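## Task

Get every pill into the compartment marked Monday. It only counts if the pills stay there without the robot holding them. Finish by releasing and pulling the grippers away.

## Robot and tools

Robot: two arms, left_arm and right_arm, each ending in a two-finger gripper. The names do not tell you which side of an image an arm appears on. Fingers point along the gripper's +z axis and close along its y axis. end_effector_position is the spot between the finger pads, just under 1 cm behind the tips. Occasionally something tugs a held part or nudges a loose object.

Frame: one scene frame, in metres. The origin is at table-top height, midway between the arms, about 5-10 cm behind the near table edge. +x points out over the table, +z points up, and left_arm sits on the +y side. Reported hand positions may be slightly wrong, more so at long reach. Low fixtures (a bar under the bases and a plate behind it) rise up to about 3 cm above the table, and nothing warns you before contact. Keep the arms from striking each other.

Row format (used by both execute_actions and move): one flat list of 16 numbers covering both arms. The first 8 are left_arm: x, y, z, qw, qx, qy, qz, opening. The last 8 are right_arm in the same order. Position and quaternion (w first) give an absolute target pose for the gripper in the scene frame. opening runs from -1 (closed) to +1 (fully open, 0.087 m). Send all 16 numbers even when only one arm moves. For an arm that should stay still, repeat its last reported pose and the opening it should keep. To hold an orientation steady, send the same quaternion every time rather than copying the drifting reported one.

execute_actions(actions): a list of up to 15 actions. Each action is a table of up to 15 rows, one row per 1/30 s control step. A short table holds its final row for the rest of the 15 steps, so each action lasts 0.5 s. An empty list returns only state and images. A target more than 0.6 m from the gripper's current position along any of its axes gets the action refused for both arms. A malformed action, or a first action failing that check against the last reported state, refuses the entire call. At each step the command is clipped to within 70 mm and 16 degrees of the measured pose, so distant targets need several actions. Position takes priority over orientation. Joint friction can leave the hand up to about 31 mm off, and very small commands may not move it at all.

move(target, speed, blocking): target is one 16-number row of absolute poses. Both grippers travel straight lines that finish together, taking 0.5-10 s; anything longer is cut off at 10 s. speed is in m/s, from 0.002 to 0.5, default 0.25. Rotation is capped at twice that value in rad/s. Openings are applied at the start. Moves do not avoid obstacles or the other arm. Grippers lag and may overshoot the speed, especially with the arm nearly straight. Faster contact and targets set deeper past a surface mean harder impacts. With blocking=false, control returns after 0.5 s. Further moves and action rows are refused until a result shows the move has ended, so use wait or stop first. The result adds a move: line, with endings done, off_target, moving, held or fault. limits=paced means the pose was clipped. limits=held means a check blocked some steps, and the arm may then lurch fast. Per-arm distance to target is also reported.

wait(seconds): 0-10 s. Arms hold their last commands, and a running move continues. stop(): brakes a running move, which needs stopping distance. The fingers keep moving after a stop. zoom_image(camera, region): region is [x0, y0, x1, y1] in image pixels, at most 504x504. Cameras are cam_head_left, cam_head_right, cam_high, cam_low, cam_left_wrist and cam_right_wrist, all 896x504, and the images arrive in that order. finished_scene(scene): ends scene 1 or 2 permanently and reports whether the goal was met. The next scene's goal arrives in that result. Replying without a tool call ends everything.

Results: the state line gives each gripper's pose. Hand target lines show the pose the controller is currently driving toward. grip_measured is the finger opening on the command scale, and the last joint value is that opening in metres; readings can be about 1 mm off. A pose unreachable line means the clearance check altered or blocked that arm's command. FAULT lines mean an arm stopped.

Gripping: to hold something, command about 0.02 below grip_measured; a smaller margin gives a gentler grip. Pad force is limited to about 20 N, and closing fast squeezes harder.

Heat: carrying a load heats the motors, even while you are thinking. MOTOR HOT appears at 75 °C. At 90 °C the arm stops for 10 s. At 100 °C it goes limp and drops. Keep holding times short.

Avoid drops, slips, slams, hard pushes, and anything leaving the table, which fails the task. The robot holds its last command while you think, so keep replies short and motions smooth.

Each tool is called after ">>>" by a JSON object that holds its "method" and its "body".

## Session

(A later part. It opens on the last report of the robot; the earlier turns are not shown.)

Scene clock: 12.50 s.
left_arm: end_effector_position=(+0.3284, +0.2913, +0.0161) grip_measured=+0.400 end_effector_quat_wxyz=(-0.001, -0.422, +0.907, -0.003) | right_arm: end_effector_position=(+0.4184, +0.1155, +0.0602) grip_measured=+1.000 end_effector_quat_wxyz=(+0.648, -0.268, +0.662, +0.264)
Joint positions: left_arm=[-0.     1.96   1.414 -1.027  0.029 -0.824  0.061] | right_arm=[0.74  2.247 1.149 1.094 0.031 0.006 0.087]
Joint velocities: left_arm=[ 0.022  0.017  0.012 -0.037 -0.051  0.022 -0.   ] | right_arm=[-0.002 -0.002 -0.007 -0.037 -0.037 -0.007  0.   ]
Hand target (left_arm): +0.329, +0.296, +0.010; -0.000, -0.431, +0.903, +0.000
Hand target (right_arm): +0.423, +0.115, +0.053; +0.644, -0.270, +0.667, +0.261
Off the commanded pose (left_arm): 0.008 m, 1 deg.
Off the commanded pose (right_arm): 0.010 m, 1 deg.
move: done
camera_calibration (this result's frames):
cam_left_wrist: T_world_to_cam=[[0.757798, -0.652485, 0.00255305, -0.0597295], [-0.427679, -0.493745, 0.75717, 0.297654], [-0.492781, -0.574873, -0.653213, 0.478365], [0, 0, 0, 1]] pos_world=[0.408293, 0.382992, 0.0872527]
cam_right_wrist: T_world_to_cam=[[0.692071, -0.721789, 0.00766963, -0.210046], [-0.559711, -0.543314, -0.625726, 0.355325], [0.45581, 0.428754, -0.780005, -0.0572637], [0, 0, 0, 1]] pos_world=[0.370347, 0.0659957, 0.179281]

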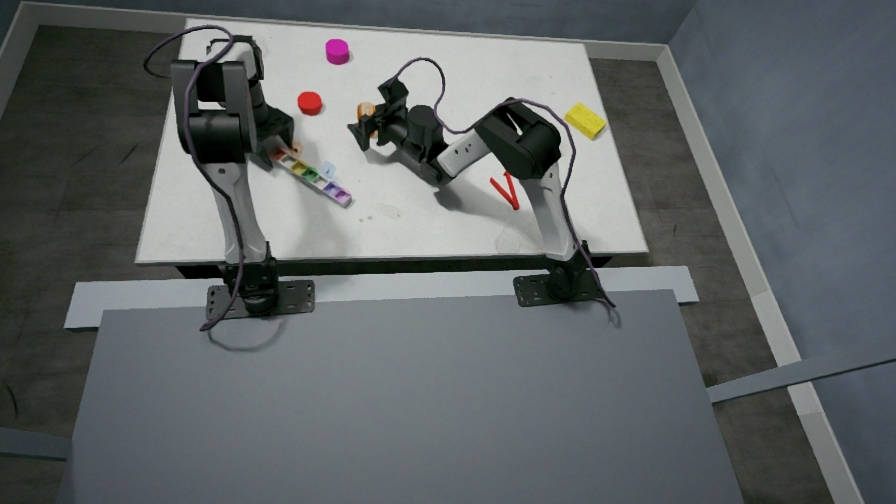

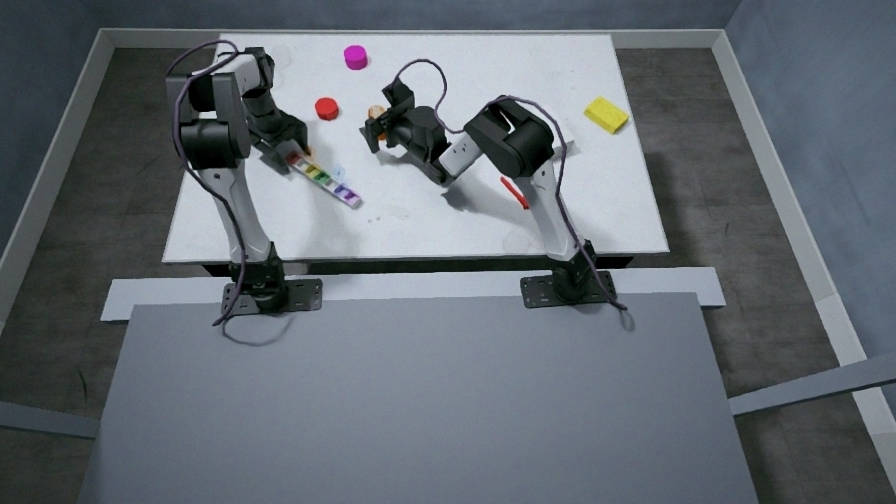

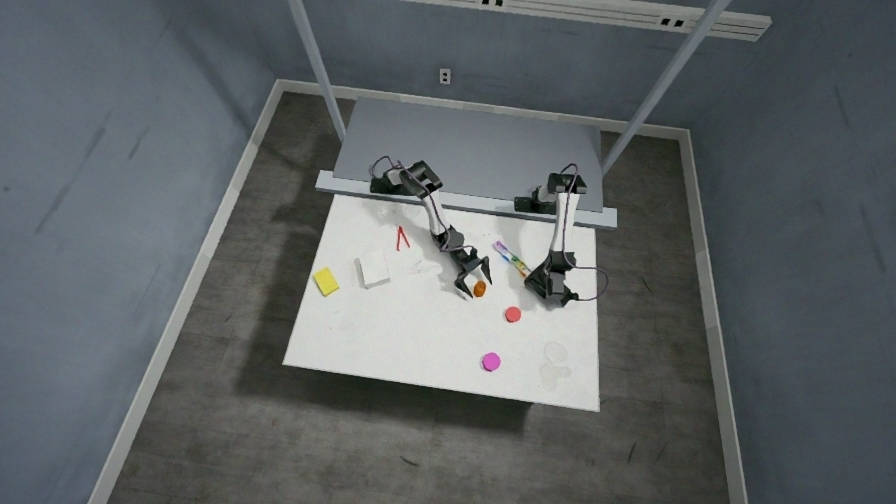

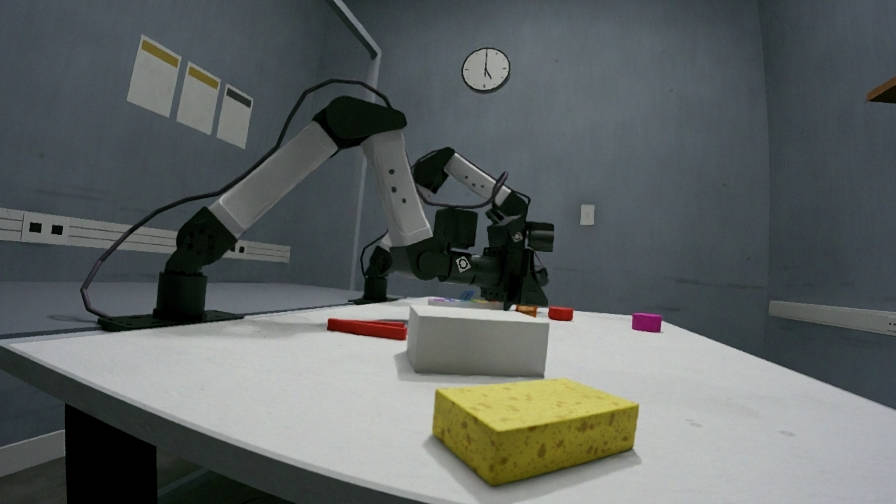

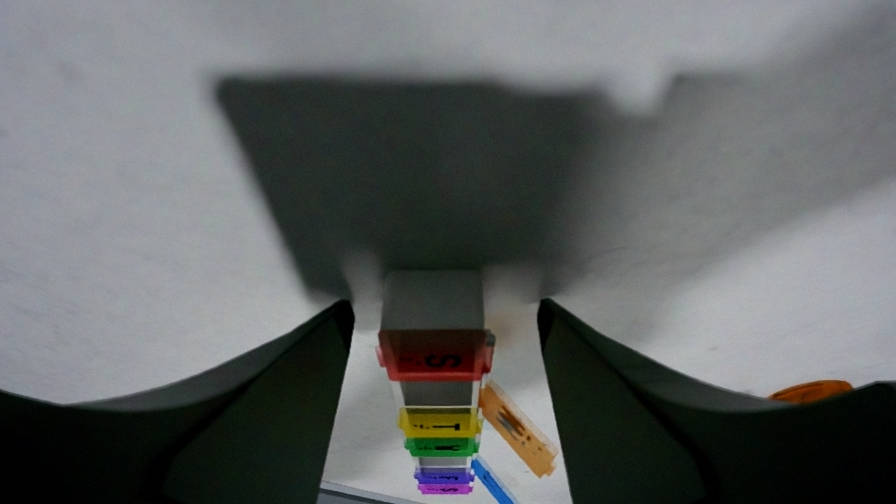

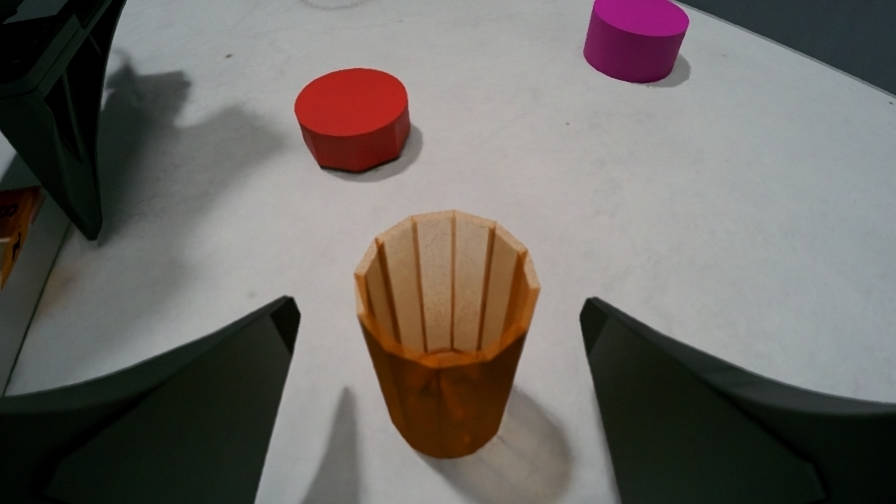

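>>> {"method": "move", "body": {"target": [0.320,0.284,0.004,0,-0.431,0.903,0,0.2, 0.432,0.119,0.045,0.644,-0.270,0.667,0.261,0.4], "speed": 0.05}}

>>> {"method": "move", "body": {"target": [0.320,0.284,0.004,0,-0.431,0.903,0,-0.29, 0.432,0.119,0.045,0.644,-0.270,0.667,0.261,-0.14]}}

Scene clock: 14.50 s.
left_arm: end_effector_position=(+0.3240, +0.2908, +0.0111) grip_measured=+0.200 end_effector_quat_wxyz=(+0.006, -0.430, +0.903, +0.002) | right_arm: end_effector_position=(+0.4274, +0.1187, +0.0506) grip_measured=+0.400 end_effector_quat_wxyz=(+0.647, -0.268, +0.664, +0.263)
Joint positions: left_arm=[-0.008  1.939  1.368 -0.992  0.013 -0.849  0.052] | right_arm=[0.731 2.294 1.193 1.089 0.023 0.006 0.061]
Joint velocities: left_arm=[ 0.007 -0.007  0.012 -0.007  0.022 -0.007 -0.   ] | right_arm=[-0.017 -0.002  0.012 -0.051 -0.037  0.022 -0.001]
Hand target (left_arm): +0.320, +0.284, +0.004; -0.000, -0.431, +0.903, +0.000
Hand target (right_arm): +0.432, +0.119, +0.045; +0.644, -0.270, +0.667, +0.261
Off the commanded pose (left_arm): 0.011 m, 1 deg.
Off the commanded pose (right_arm): 0.007 m, 1 deg.
move: off_target (left_arm)
camera_calibration (this result's frames):
cam_left_wrist: T_world_to_cam=[[0.769047, -0.63919, -0.001924, -0.0641869], [-0.424855, -0.513412, 0.745591, 0.304249], [-0.477562, -0.572577, -0.666401, 0.467206], [0, 0, 0, 1]] pos_world=[0.401744, 0.382689, 0.0843772]
cam_right_wrist: T_world_to_cam=[[0.691264, -0.72256, 0.00781263, -0.213403], [-0.562855, -0.545194, -0.621256, 0.357458], [0.453154, 0.425054, -0.783569, -0.0685374], [0, 0, 0, 1]] pos_world=[0.379773, 0.0698199, 0.170036]

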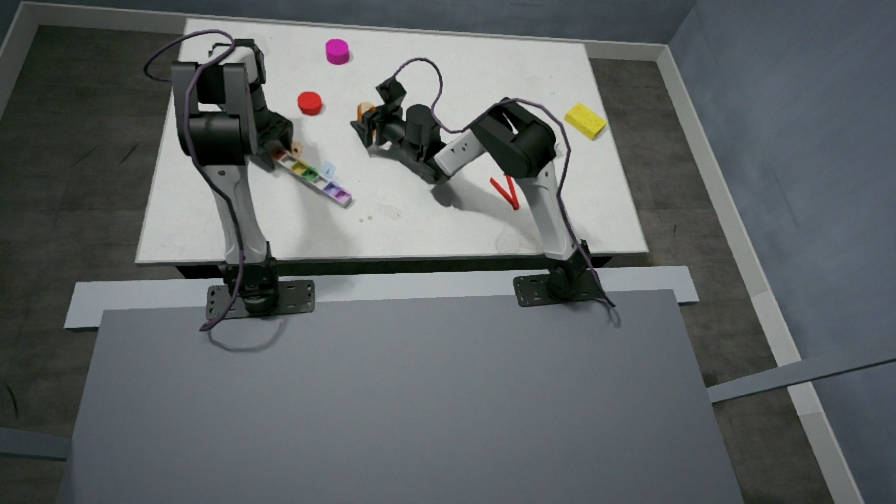

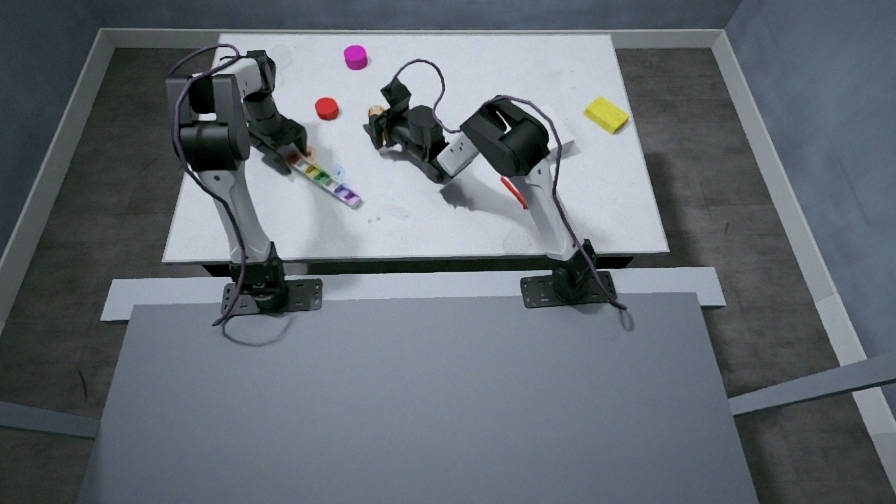

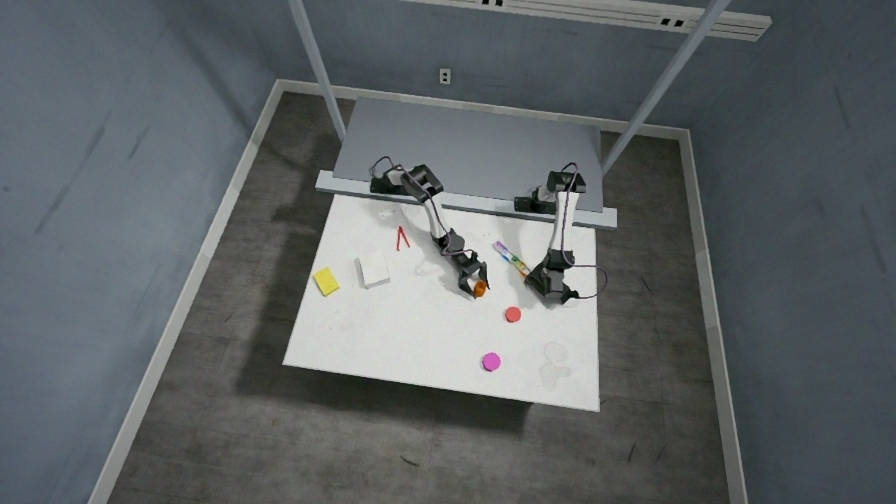

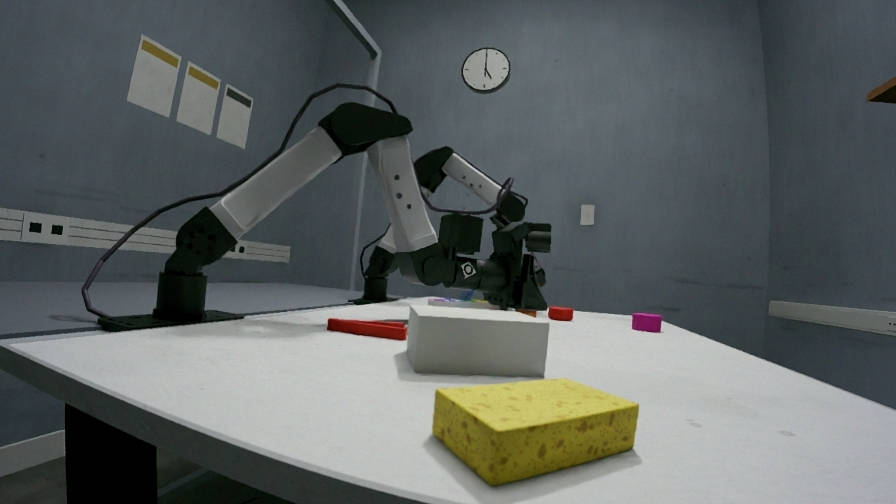

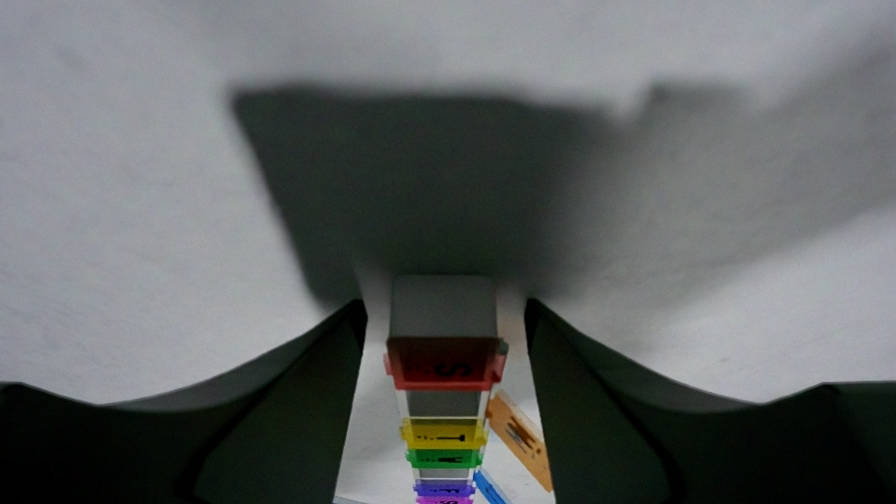

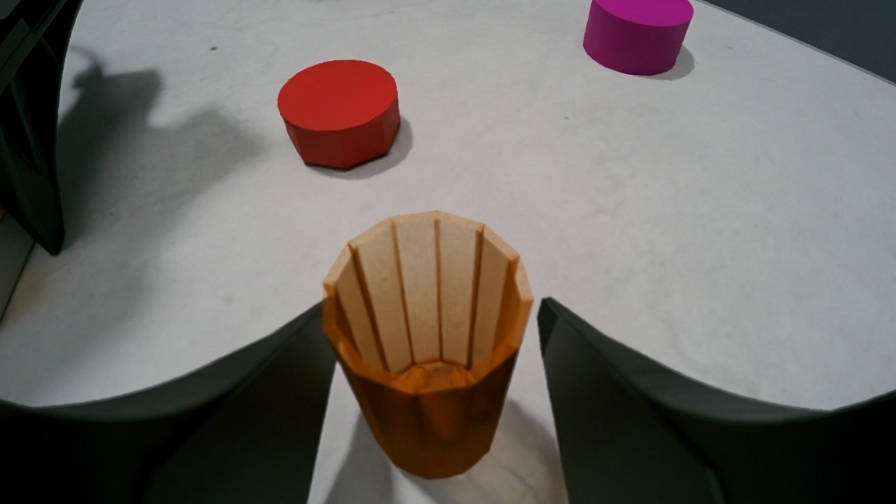

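Scene clock: 15.20 s.
left_arm: end_effector_position=(+0.3227, +0.2909, +0.0111) grip_measured=-0.285 end_effector_quat_wxyz=(+0.003, -0.431, +0.902, +0.004) | right_arm: end_effector_position=(+0.4275, +0.1188, +0.0508) grip_measured=-0.066 end_effector_quat_wxyz=(+0.647, -0.268, +0.664, +0.263)
Joint positions: left_arm=[-0.008  1.939  1.366 -0.996  0.013 -0.851  0.031] | right_arm=[0.731 2.294 1.194 1.089 0.023 0.006 0.041]
Joint velocities: left_arm=[-0.012 -0.007  0.002  0.037 -0.007  0.022  0.   ] | right_arm=[-0.007 -0.017  0.022  0.007 -0.066  0.037 -0.   ]
Hand target (left_arm): +0.320, +0.284, +0.004; -0.000, -0.431, +0.902, +0.000
Hand target (right_arm): +0.432, +0.119, +0.045; +0.644, -0.270, +0.667, +0.261
Off the commanded pose (left_arm): 0.010 m, 1 deg.
Off the commanded pose (right_arm): 0.007 m, 1 deg.
move: done
camera_calibration (this result's frames):
cam_left_wrist: T_world_to_cam=[[0.770318, -0.637631, -0.00609989, -0.0639593], [-0.420108, -0.51468, 0.747405, 0.302543], [-0.479708, -0.573177, -0.664341, 0.467402], [0, 0, 0, 1]] pos_world=[0.400586, 0.382834, 0.084002]
cam_right_wrist: T_world_to_cam=[[0.691263, -0.722561, 0.00780138, -0.213399], [-0.562688, -0.545025, -0.621554, 0.357552], [0.453363, 0.425268, -0.783332, -0.0685988], [0, 0, 0, 1]] pos_world=[0.379805, 0.0698533, 0.170167]

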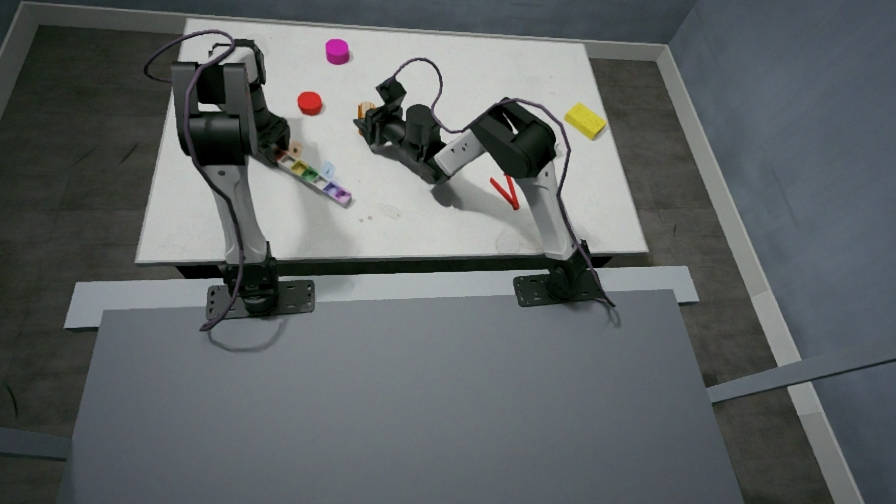

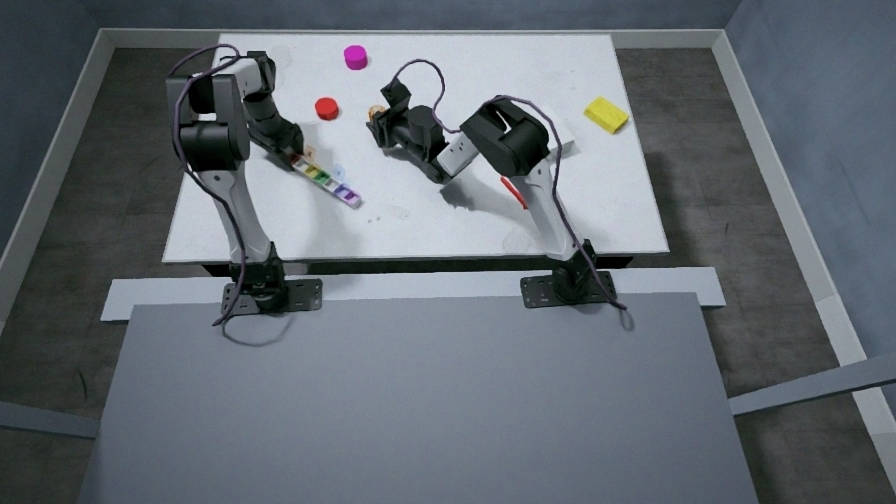

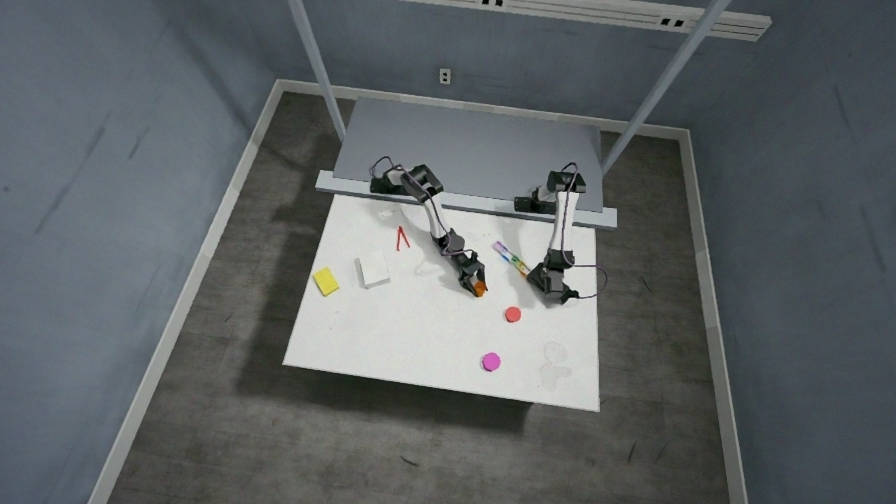

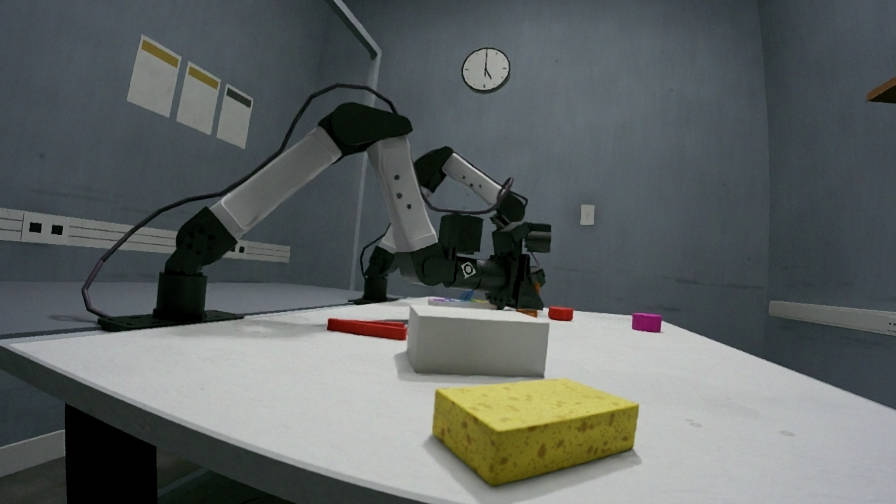

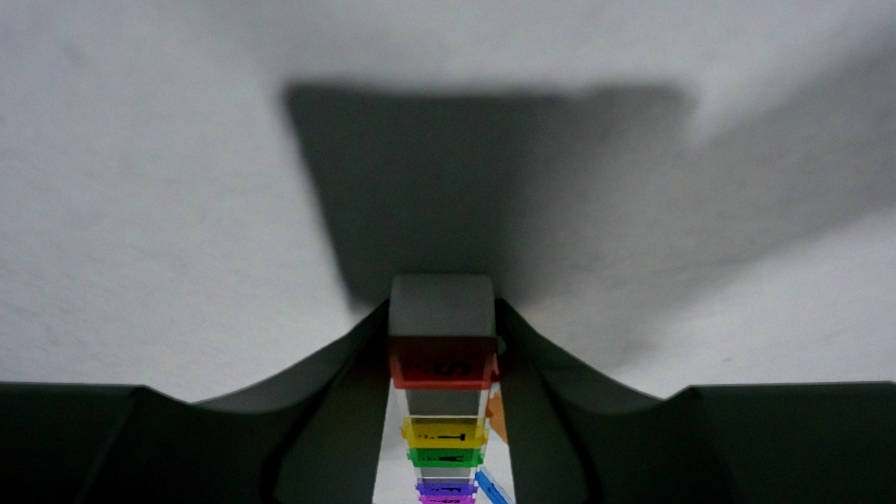

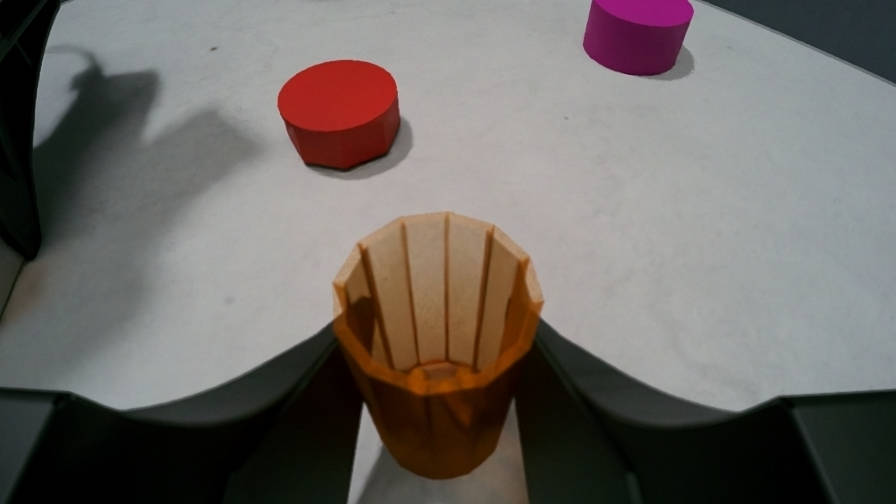

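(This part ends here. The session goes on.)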